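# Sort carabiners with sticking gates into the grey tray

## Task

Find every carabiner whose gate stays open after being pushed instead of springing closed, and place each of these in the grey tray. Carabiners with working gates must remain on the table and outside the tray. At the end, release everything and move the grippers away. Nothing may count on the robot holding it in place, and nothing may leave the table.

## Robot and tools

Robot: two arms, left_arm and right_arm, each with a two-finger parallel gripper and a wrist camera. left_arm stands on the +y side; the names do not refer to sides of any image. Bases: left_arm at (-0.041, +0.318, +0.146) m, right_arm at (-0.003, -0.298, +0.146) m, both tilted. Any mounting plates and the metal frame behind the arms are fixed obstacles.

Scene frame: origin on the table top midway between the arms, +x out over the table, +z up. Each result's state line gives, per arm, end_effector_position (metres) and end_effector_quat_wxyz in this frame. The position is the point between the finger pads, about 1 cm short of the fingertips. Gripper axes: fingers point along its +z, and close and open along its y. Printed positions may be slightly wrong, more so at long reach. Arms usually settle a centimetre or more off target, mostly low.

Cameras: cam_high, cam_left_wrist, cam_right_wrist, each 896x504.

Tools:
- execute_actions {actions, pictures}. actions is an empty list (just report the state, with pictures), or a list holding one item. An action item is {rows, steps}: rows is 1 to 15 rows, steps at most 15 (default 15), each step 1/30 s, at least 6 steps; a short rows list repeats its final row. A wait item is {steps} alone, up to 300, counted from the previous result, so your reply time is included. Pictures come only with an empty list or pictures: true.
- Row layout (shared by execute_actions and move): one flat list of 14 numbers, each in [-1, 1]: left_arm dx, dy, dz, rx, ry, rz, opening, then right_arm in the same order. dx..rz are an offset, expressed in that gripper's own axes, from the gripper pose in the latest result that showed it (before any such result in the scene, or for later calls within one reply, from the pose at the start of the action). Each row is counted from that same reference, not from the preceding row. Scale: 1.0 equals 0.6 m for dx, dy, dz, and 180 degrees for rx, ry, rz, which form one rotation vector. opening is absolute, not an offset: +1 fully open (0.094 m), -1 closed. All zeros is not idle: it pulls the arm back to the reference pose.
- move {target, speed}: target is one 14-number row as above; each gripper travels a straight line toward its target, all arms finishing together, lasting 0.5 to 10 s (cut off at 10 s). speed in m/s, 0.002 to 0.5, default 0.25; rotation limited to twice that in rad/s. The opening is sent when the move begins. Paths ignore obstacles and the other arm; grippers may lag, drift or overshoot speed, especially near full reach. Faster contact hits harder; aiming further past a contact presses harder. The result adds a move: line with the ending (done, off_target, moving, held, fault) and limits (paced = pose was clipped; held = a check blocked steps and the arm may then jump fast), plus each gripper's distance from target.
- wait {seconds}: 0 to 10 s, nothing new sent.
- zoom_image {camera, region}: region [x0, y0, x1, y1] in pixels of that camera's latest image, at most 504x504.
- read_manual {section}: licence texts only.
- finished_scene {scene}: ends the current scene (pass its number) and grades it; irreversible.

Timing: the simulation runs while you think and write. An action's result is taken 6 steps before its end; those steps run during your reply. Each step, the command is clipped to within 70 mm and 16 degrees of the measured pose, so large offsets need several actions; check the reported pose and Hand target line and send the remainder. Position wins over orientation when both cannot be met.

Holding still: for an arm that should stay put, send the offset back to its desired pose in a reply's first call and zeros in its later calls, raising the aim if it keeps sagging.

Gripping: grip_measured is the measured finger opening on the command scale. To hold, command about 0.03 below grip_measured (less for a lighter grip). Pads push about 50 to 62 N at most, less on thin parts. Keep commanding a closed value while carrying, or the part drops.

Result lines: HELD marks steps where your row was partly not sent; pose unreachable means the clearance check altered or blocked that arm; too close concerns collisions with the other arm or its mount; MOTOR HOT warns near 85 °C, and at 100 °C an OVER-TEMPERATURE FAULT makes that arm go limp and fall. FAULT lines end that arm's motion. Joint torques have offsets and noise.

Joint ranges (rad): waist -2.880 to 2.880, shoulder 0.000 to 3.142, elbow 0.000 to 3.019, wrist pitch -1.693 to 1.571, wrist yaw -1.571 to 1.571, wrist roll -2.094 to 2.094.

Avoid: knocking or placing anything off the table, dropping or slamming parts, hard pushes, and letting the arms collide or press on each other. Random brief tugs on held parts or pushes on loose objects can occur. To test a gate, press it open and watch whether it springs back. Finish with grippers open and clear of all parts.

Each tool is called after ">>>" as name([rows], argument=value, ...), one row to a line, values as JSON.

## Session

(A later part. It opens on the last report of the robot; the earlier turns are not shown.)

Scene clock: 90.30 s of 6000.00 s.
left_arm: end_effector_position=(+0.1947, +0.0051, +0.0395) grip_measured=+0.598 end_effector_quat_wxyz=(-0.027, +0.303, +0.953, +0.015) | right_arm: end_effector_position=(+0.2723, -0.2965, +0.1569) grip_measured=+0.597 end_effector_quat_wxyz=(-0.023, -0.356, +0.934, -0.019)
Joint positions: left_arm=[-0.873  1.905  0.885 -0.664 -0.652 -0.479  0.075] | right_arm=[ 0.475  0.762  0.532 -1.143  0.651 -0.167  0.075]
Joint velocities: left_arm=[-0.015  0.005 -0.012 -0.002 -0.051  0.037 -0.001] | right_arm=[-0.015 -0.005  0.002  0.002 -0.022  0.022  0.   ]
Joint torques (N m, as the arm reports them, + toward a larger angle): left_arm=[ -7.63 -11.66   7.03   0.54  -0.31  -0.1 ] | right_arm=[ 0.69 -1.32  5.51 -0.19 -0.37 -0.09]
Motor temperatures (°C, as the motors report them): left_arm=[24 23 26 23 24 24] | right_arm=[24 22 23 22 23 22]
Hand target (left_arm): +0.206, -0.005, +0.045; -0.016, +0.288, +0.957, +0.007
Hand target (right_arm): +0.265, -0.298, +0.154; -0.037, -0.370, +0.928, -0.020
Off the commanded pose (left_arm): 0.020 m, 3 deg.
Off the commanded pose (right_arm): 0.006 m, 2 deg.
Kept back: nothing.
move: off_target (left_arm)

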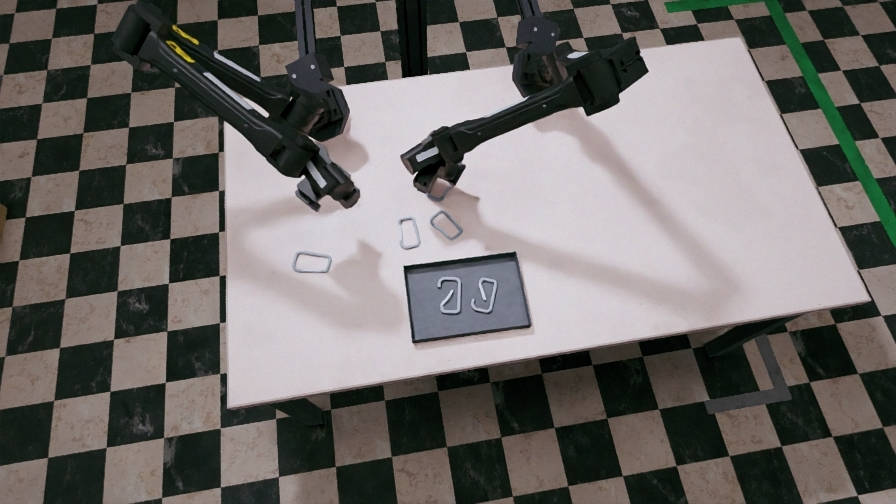

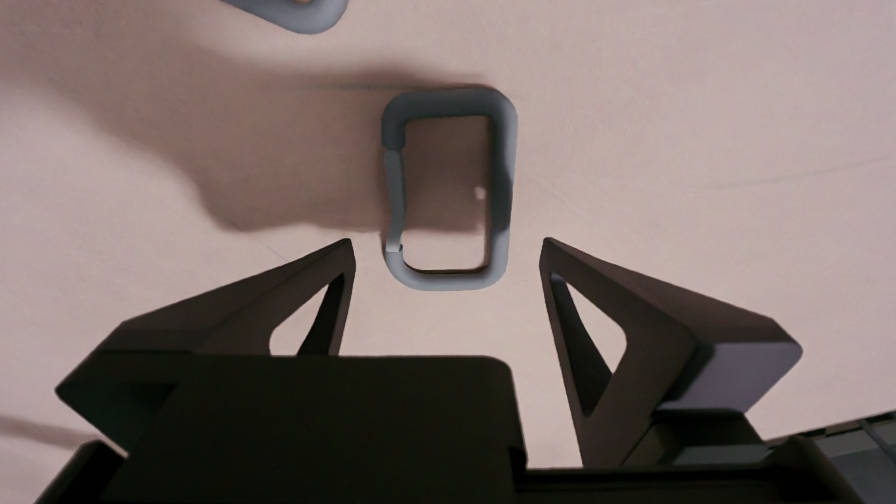

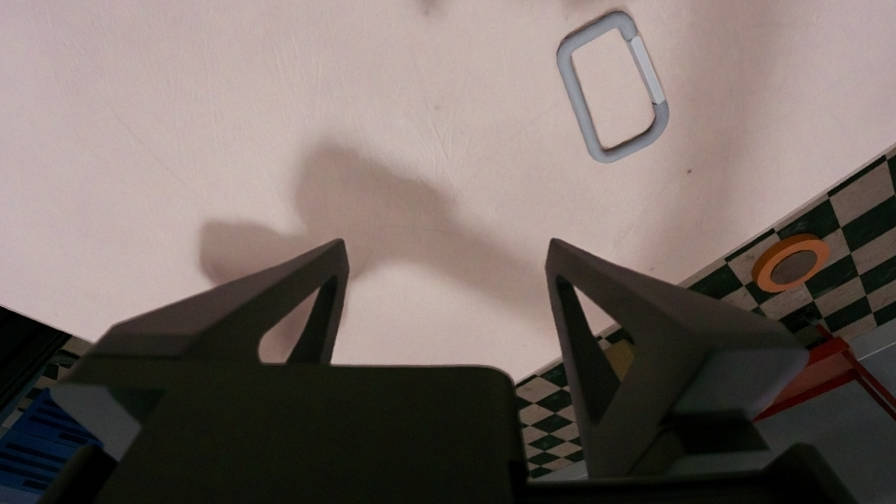

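>>> move(target=[-0.033,0,0.04,0,-0.025,0,0.6, 0,0,0,0,0,0,0.6], speed=0.08)

Scene clock: 91.50 s of 6000.00 s.
left_arm: end_effector_position=(+0.2132, -0.0105, +0.0223) grip_measured=+0.598 end_effector_quat_wxyz=(+0.015, +0.299, +0.954, -0.004) | right_arm: end_effector_position=(+0.2723, -0.2965, +0.1569) grip_measured=+0.597 end_effector_quat_wxyz=(-0.023, -0.357, +0.934, -0.019)
Joint positions: left_arm=[-0.841  1.93   0.877 -0.495 -0.682 -0.377  0.075] | right_arm=[ 0.475  0.762  0.532 -1.143  0.651 -0.169  0.075]
Joint velocities: left_arm=[-0.015 -0.005  0.007  0.012  0.022 -0.037 -0.   ] | right_arm=[ 0.005 -0.024  0.012 -0.012 -0.095  0.007  0.   ]
Joint torques (N m, as the arm reports them, + toward a larger angle): left_arm=[ -7.29 -10.55   3.91   1.13  -0.33   0.05] | right_arm=[ 0.79 -2.39  5.95  0.38 -0.24  0.05]
Motor temperatures (°C, as the motors report them): left_arm=[24 23 26 23 24 24] | right_arm=[24 22 23 22 23 22]
Hand target (left_arm): +0.210, -0.006, +0.015; +0.011, +0.303, +0.953, +0.002
Hand target (right_arm): +0.272, -0.296, +0.157; -0.023, -0.356, +0.934, -0.019
Off the commanded pose (left_arm): 0.010 m, 1 deg.
Off the commanded pose (right_arm): 0.000 m, 0 deg.
Kept back: nothing.
move: done

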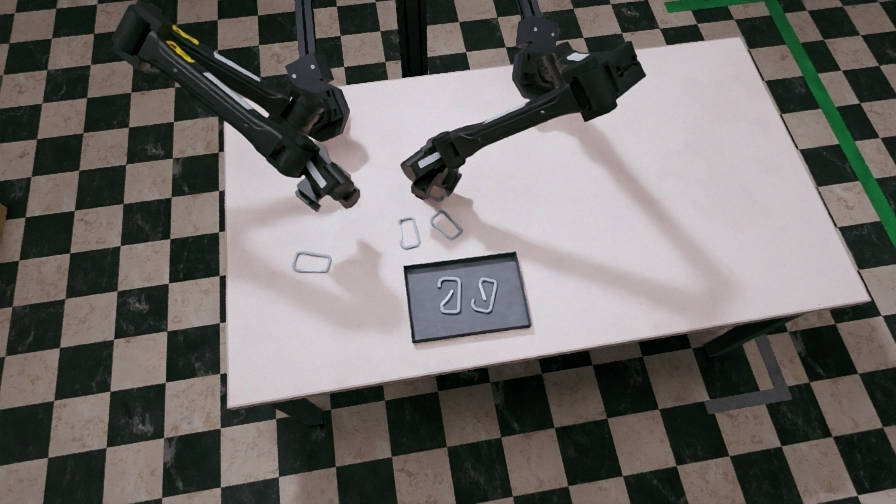

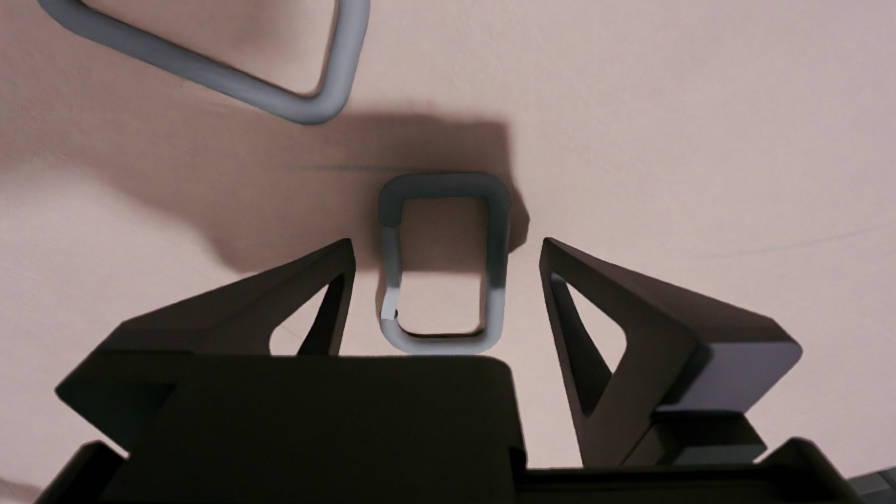

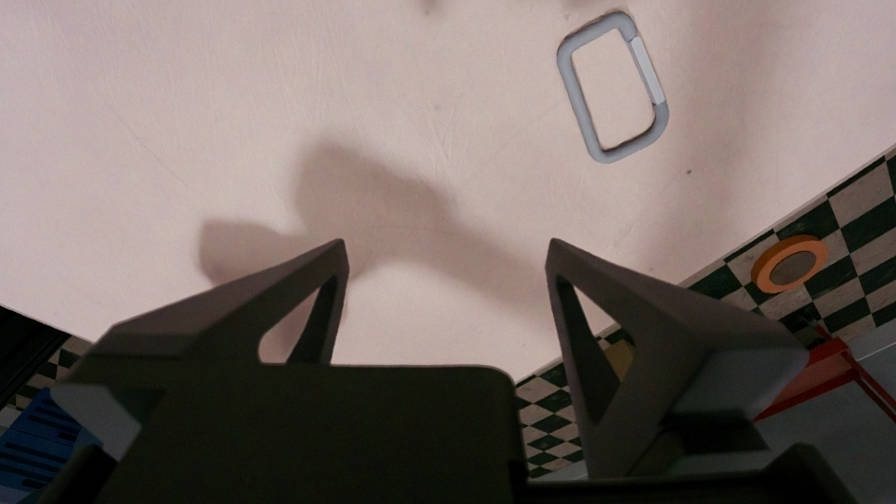

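>>> move(target=[0.022,0,0.024,0,0,0,0.6, 0,0,0,0,0,0,0.6], speed=0.05)

Scene clock: 92.63 s of 6000.00 s.
left_arm: end_effector_position=(+0.2066, -0.0086, +0.0165) grip_measured=+0.598 end_effector_quat_wxyz=(+0.022, +0.297, +0.955, -0.009) | right_arm: end_effector_position=(+0.2723, -0.2965, +0.1569) grip_measured=+0.597 end_effector_quat_wxyz=(-0.023, -0.357, +0.934, -0.019)
Joint positions: left_arm=[-0.841  1.936  0.848 -0.438 -0.682 -0.368  0.075] | right_arm=[ 0.475  0.762  0.532 -1.143  0.651 -0.169  0.075]
Joint velocities: left_arm=[-0.015  0.015 -0.002 -0.012  0.037  0.037 -0.   ] | right_arm=[ 0.005 -0.005 -0.012 -0.007 -0.095 -0.066 -0.   ]
Joint torques (N m, as the arm reports them, + toward a larger angle): left_arm=[ -6.71 -10.36   3.5    1.    -0.17   0.07] | right_arm=[ 0.79 -2.45  5.93  0.38 -0.25  0.03]
Motor temperatures (°C, as the motors report them): left_arm=[24 23 26 24 24 24] | right_arm=[24 22 23 22 23 22]
Hand target (left_arm): +0.203, -0.003, +0.008; +0.015, +0.299, +0.954, -0.004
Hand target (right_arm): +0.272, -0.296, +0.157; -0.023, -0.357, +0.934, -0.019
Off the commanded pose (left_arm): 0.011 m, 1 deg.
Off the commanded pose (right_arm): 0.000 m, 0 deg.
Kept back: nothing.
move: off_target (left_arm)

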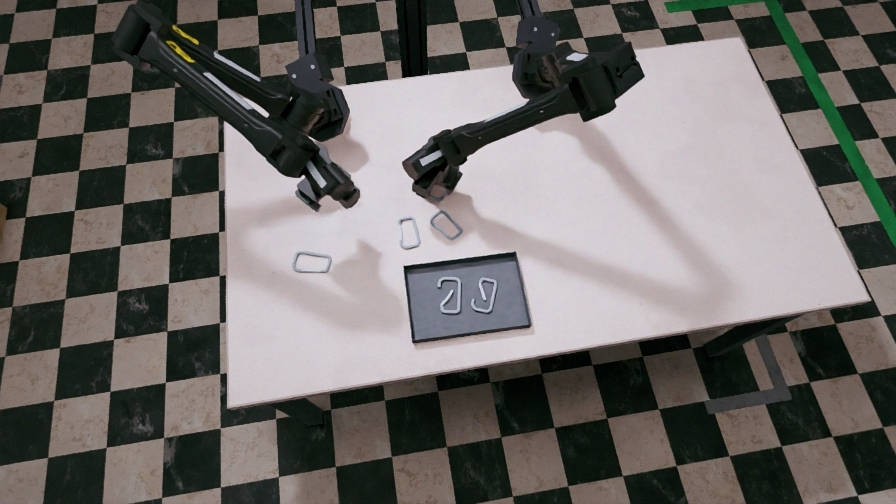

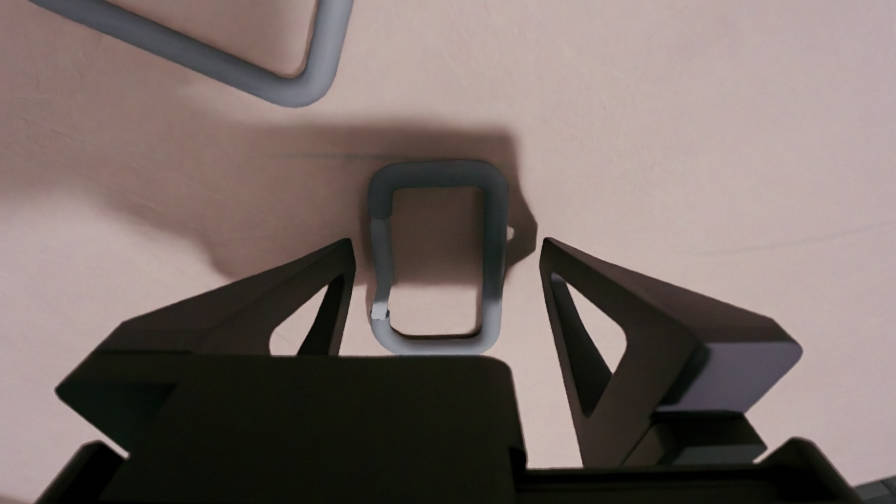

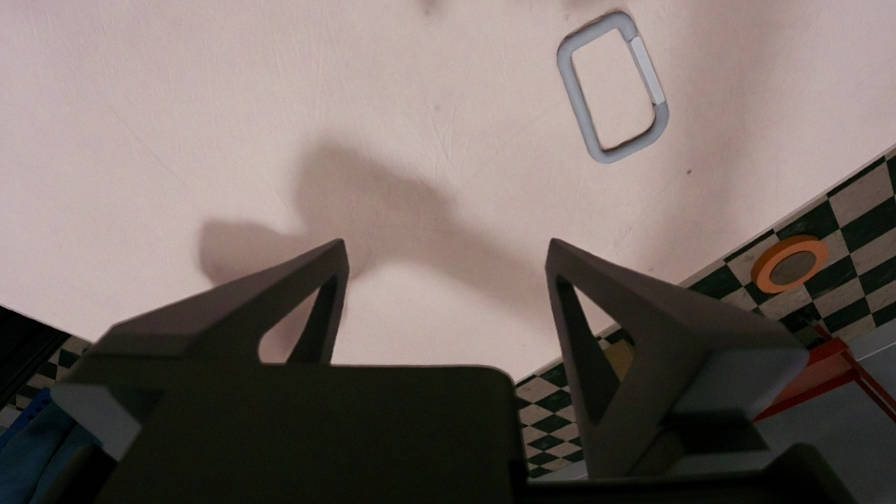

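>>> move(target=[0.016,0.008,0.02,0,0.0,0,0.6, 0,0,0,0,0,0,0.6], speed=0.05)

Scene clock: 93.63 s of 6000.00 s.
left_arm: end_effector_position=(+0.2044, -0.0045, +0.0110) grip_measured=+0.598 end_effector_quat_wxyz=(+0.027, +0.295, +0.955, -0.013) | right_arm: end_effector_position=(+0.2723, -0.2965, +0.1569) grip_measured=+0.597 end_effector_quat_wxyz=(-0.023, -0.357, +0.934, -0.019)
Joint positions: left_arm=[-0.832  1.936  0.823 -0.389 -0.682 -0.349  0.075] | right_arm=[ 0.475  0.762  0.532 -1.143  0.651 -0.169  0.075]
Joint velocities: left_arm=[ 0.005 -0.005 -0.012 -0.007 -0.007  0.007 -0.001] | right_arm=[-0.005 -0.005  0.002  0.002 -0.022 -0.066  0.   ]
Joint torques (N m, as the arm reports them, + toward a larger angle): left_arm=[ -6.67 -10.51   3.46   1.08  -0.13   0.08] | right_arm=[ 0.78 -2.14  5.95  0.44 -0.25  0.05]
Motor temperatures (°C, as the motors report them): left_arm=[24 23 26 24 24 24] | right_arm=[24 22 23 22 23 22]
Hand target (left_arm): +0.202, +0.000, +0.004; +0.022, +0.297, +0.955, -0.009
Hand target (right_arm): +0.272, -0.296, +0.157; -0.023, -0.357, +0.934, -0.019
Off the commanded pose (left_arm): 0.009 m, 1 deg.
Off the commanded pose (right_arm): 0.000 m, 0 deg.
Kept back: nothing.
move: done

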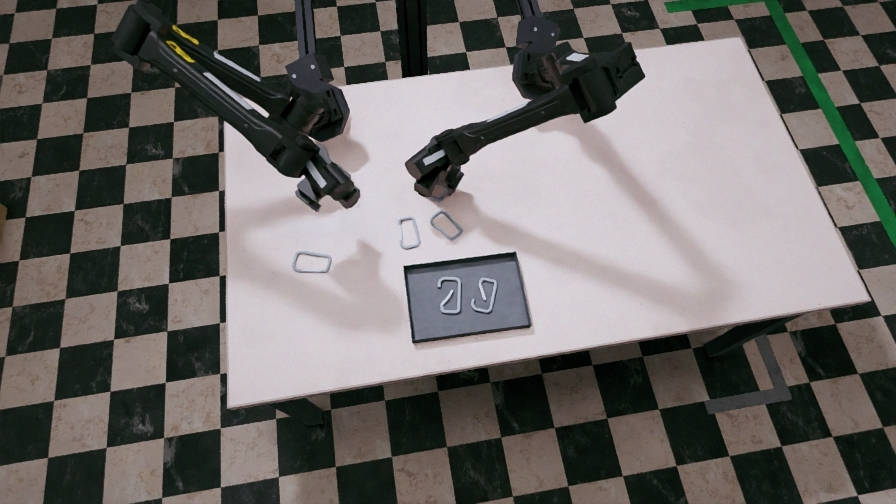

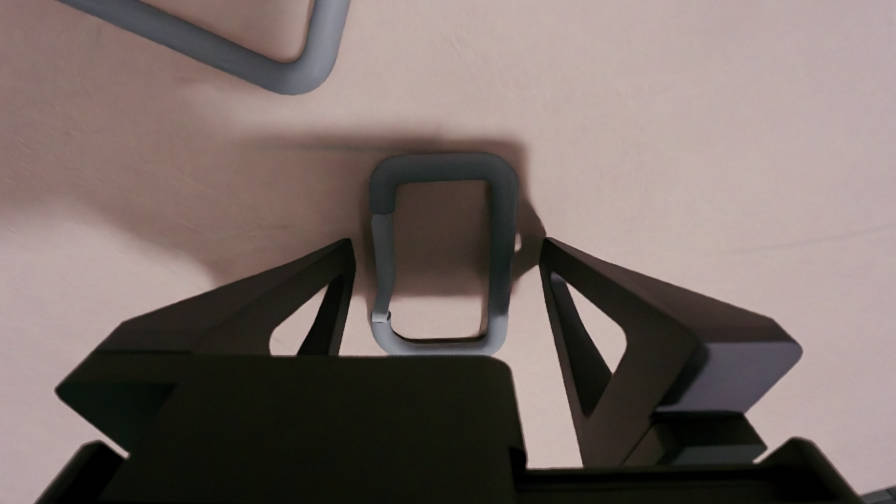

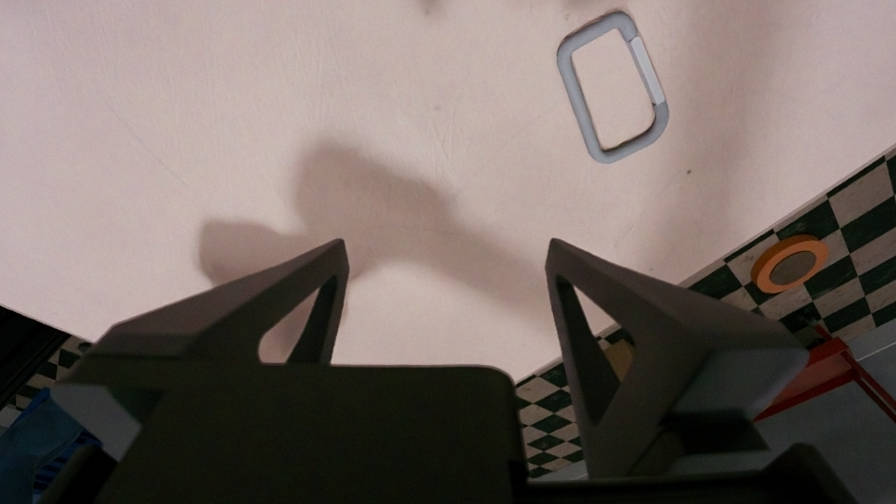

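>>> move(target=[0,0,0,0,0,0,-0.2, 0,0,0,0,0,0,0.6], speed=0.05)

>>> move(target=[0,0,0,0,0,0,0.6, 0,0,0,0,0,0,0.6], speed=0.05)

Scene clock: 94.57 s of 6000.00 s.
left_arm: end_effector_position=(+0.2044, -0.0045, +0.0110) grip_measured=-0.189 end_effector_quat_wxyz=(+0.027, +0.296, +0.955, -0.013) | right_arm: end_effector_position=(+0.2723, -0.2965, +0.1569) grip_measured=+0.597 end_effector_quat_wxyz=(-0.023, -0.357, +0.934, -0.019)
Joint positions: left_arm=[-0.832  1.936  0.823 -0.389 -0.682 -0.348  0.038] | right_arm=[ 0.475  0.762  0.532 -1.143  0.651 -0.169  0.075]
Joint velocities: left_arm=[-0.005 -0.005  0.007 -0.017 -0.022 -0.066 -0.   ] | right_arm=[-0.005 -0.015 -0.002 -0.017  0.022  0.022  0.001]
Joint torques (N m, as the arm reports them, + toward a larger angle): left_arm=[ -7.51 -11.22   4.24   0.57  -0.2   -0.01] | right_arm=[ 0.87 -2.22  5.97  0.41 -0.25  0.02]
Motor temperatures (°C, as the motors report them): left_arm=[24 23 26 24 24 24] | right_arm=[24 22 23 22 23 22]
Hand target (left_arm): +0.204, -0.004, +0.011; +0.027, +0.295, +0.955, -0.013
Hand target (right_arm): +0.272, -0.296, +0.157; -0.023, -0.357, +0.934, -0.019
Off the commanded pose (left_arm): 0.000 m, 0 deg.
Off the commanded pose (right_arm): 0.000 m, 0 deg.
Kept back: nothing.
move: done

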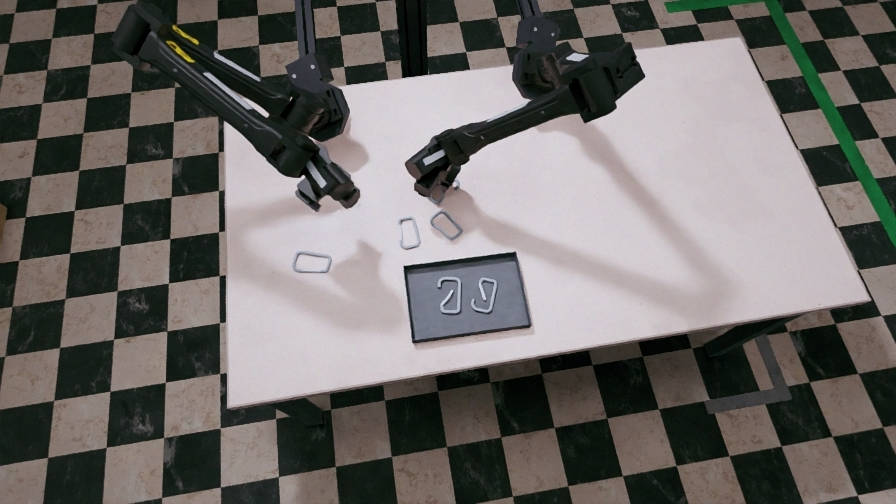

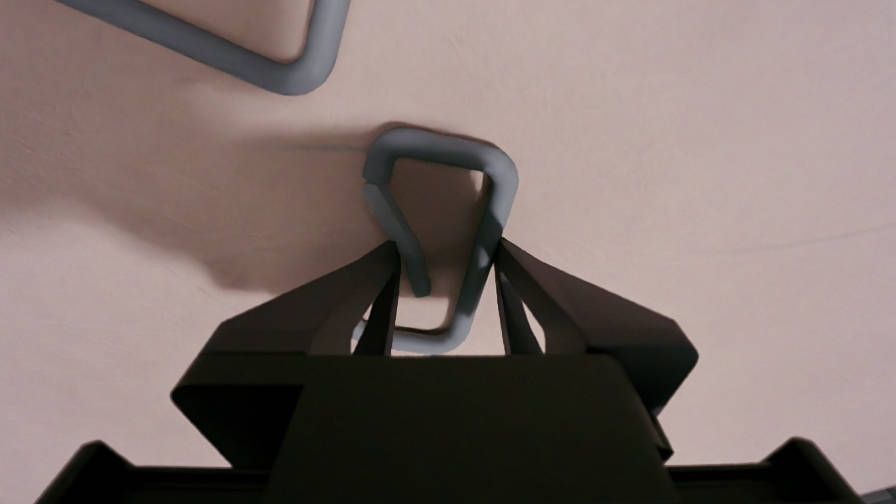

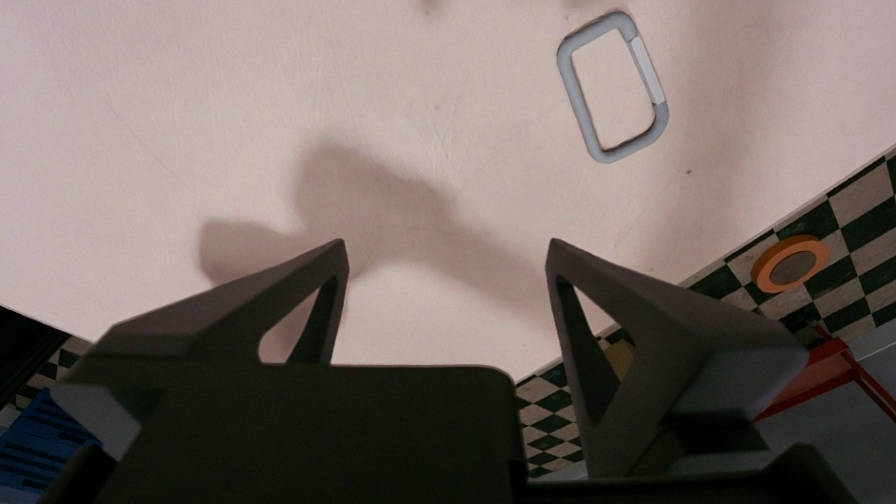

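Scene clock: 95.07 s of 6000.00 s.
left_arm: end_effector_position=(+0.2044, -0.0045, +0.0110) grip_measured=+0.598 end_effector_quat_wxyz=(+0.027, +0.296, +0.955, -0.013) | right_arm: end_effector_position=(+0.2723, -0.2965, +0.1569) grip_measured=+0.597 end_effector_quat_wxyz=(-0.023, -0.357, +0.934, -0.019)
Joint positions: left_arm=[-0.832  1.936  0.823 -0.389 -0.682 -0.348  0.075] | right_arm=[ 0.475  0.762  0.532 -1.143  0.651 -0.169  0.075]
Joint velocities: left_arm=[-0.005  0.005 -0.007  0.002 -0.007 -0.037 -0.001] | right_arm=[-0.005 -0.005  0.002  0.007  0.037 -0.066 -0.001]
Joint torques (N m, as the arm reports them, + toward a larger angle): left_arm=[ -7.36 -10.98   4.18   0.65  -0.2    0.01] | right_arm=[ 0.69 -2.49  5.97  0.43 -0.23  0.02]
Motor temperatures (°C, as the motors report them): left_arm=[24 23 26 24 24 24] | right_arm=[24 22 23 22 23 22]
Hand target (left_arm): +0.204, -0.004, +0.011; +0.027, +0.296, +0.955, -0.013
Hand target (right_arm): +0.272, -0.296, +0.157; -0.023, -0.357, +0.934, -0.019
Off the commanded pose (left_arm): 0.000 m, 0 deg.
Off the commanded pose (right_arm): 0.000 m, 0 deg.
Kept back: nothing.
move: done

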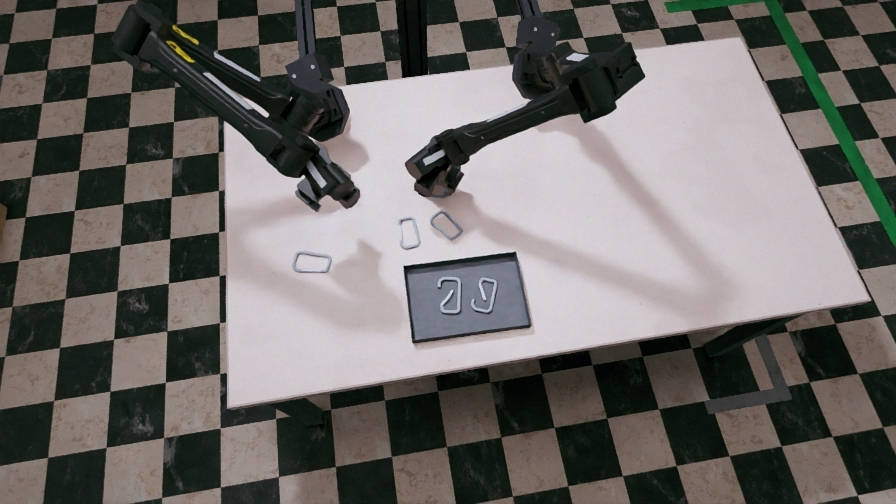

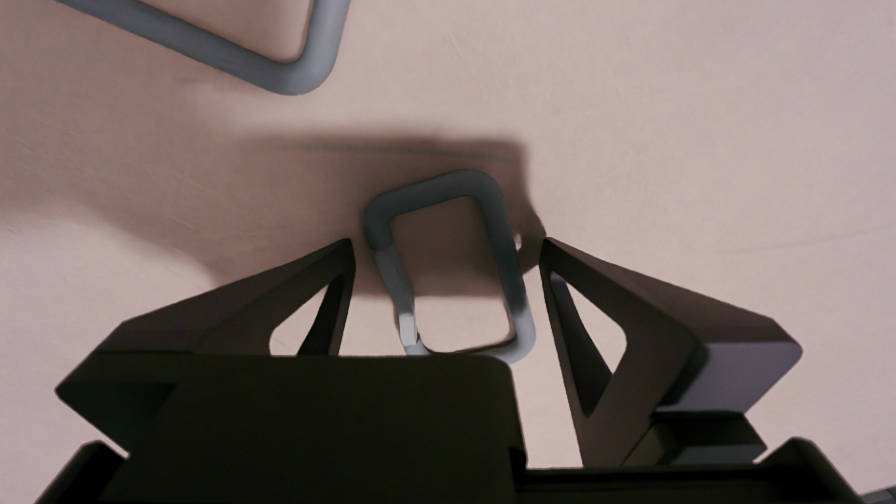

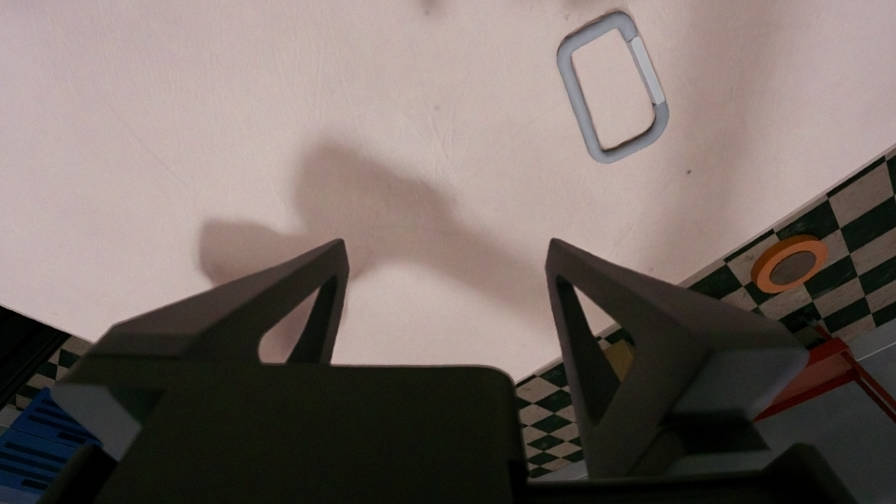

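E good. Lift and clear.

>>> move(target=[0,0,-0.12,0,0,0,1.0, 0,0,0,0,0,0,0.6], speed=0.25)

>>> move(target=[0.18,0.37,-0.15,0,0,0,1.0, 0,0,0,0,0,0,0.6], speed=0.35)

Scene clock: 96.23 s of 6000.00 s.
left_arm: end_effector_position=(+0.1943, +0.0050, +0.0811) grip_measured=+1.000 end_effector_quat_wxyz=(+0.025, +0.304, +0.952, -0.012) | right_arm: end_effector_position=(+0.2723, -0.2965, +0.1569) grip_measured=+0.597 end_effector_quat_wxyz=(-0.023, -0.357, +0.934, -0.019)
Joint positions: left_arm=[-0.951  1.79   0.823 -0.637 -0.682 -0.489  0.094] | right_arm=[ 0.475  0.762  0.532 -1.143  0.651 -0.169  0.075]
Joint velocities: left_arm=[-0.005 -0.024 -0.012 -0.012  0.022  0.022  0.   ] | right_arm=[-0.024  0.005  0.002  0.012 -0.022 -0.081 -0.   ]
Joint torques (N m, as the arm reports them, + toward a larger angle): left_arm=[-6.45 -9.61  8.08  0.19 -0.33 -0.14] | right_arm=[ 0.98 -2.37  5.93  0.46 -0.23  0.03]
Motor temperatures (°C, as the motors report them): left_arm=[24 23 26 24 24 24] | right_arm=[24 22 23 22 23 22]
Hand target (left_arm): +0.200, -0.001, +0.083; +0.027, +0.296, +0.955, -0.012
Hand target (right_arm): +0.272, -0.296, +0.157; -0.023, -0.357, +0.934, -0.019
Off the commanded pose (left_arm): 0.010 m, 1 deg.
Off the commanded pose (right_arm): 0.000 m, 0 deg.
Kept back: nothing.
move: done

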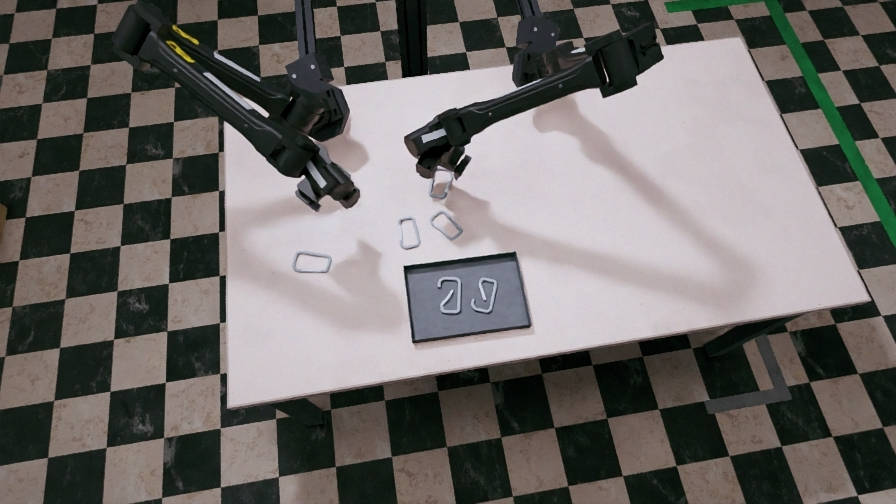

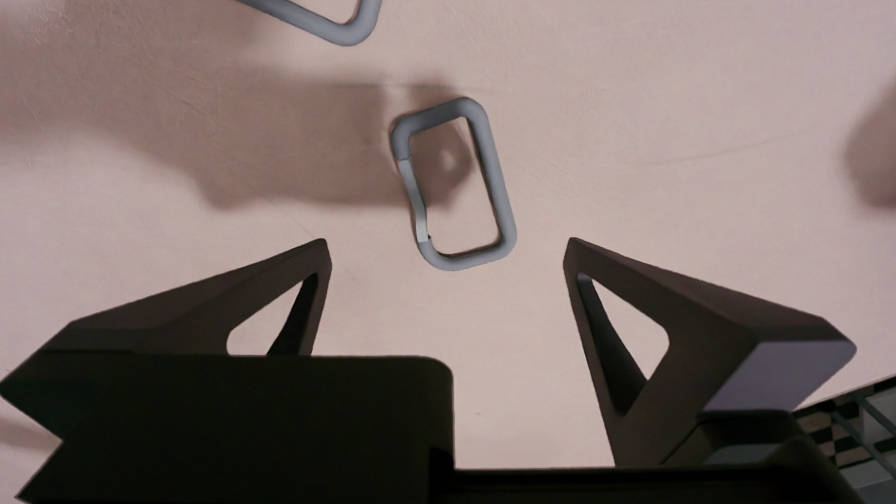

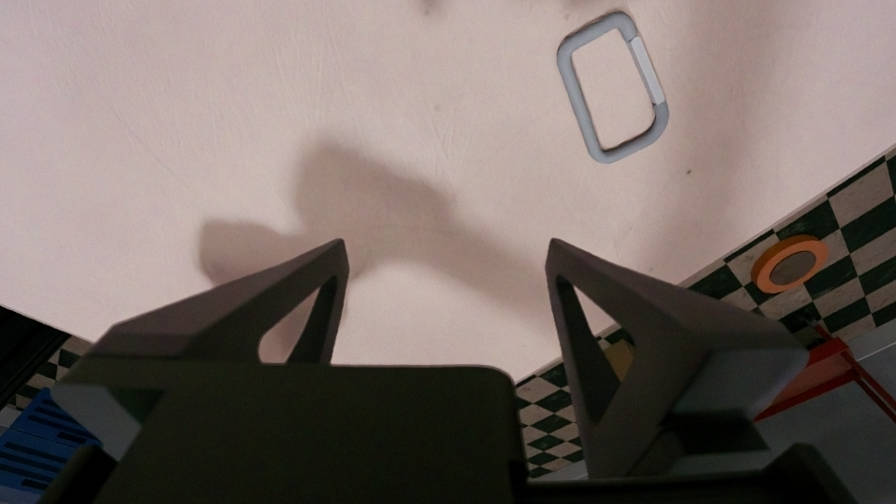

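Scene clock: 97.67 s of 6000.00 s.
left_arm: end_effector_position=(+0.2375, +0.2490, +0.1678) grip_measured=+1.000 end_effector_quat_wxyz=(+0.037, +0.293, +0.955, -0.017) | right_arm: end_effector_position=(+0.2723, -0.2965, +0.1569) grip_measured=+0.597 end_effector_quat_wxyz=(-0.023, -0.357, +0.934, -0.019)
Joint positions: left_arm=[-0.67   0.84   0.532 -1.039 -0.661 -0.133  0.094] | right_arm=[ 0.475  0.762  0.532 -1.143  0.651 -0.169  0.075]
Joint velocities: left_arm=[-0.005 -0.015 -0.002 -0.007  0.022 -0.007  0.   ] | right_arm=[-0.015 -0.005 -0.007  0.007  0.022  0.007  0.001]
Joint torques (N m, as the arm reports them, + toward a larger angle): left_arm=[-1.37 -3.24  7.37  0.23 -0.02  0.09] | right_arm=[ 0.99 -2.33  5.92  0.46 -0.24  0.03]
Motor temperatures (°C, as the motors report them): left_arm=[24 23 26 24 24 24] | right_arm=[24 22 23 22 23 22]
Hand target (left_arm): +0.232, +0.251, +0.164; +0.026, +0.304, +0.952, -0.013
Hand target (right_arm): +0.272, -0.296, +0.157; -0.023, -0.357, +0.934, -0.019
Off the commanded pose (left_arm): 0.008 m, 2 deg.
Off the commanded pose (right_arm): 0.000 m, 0 deg.
Kept back: nothing.
move: done

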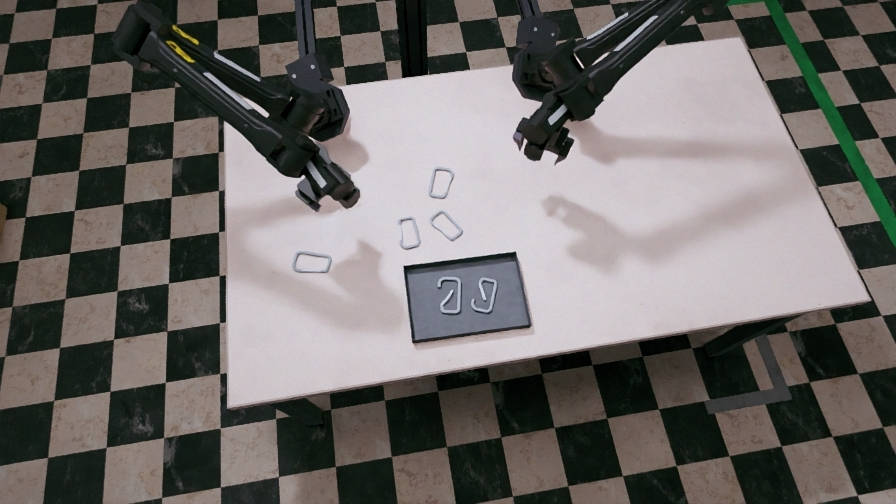

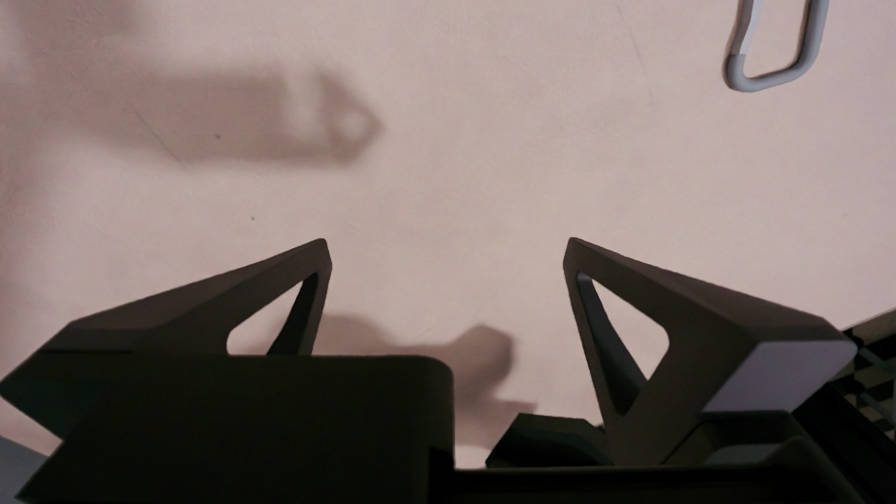

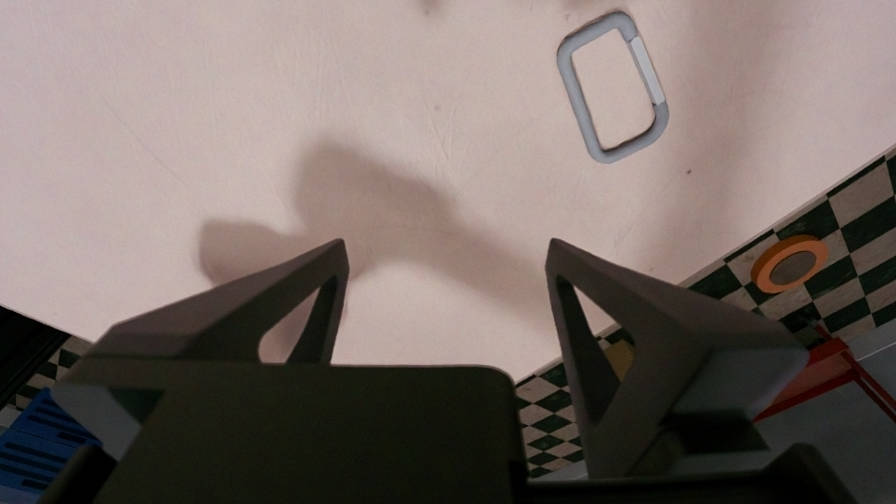

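>>> finished_scene(scene=1)

The scene is finished: the task was done.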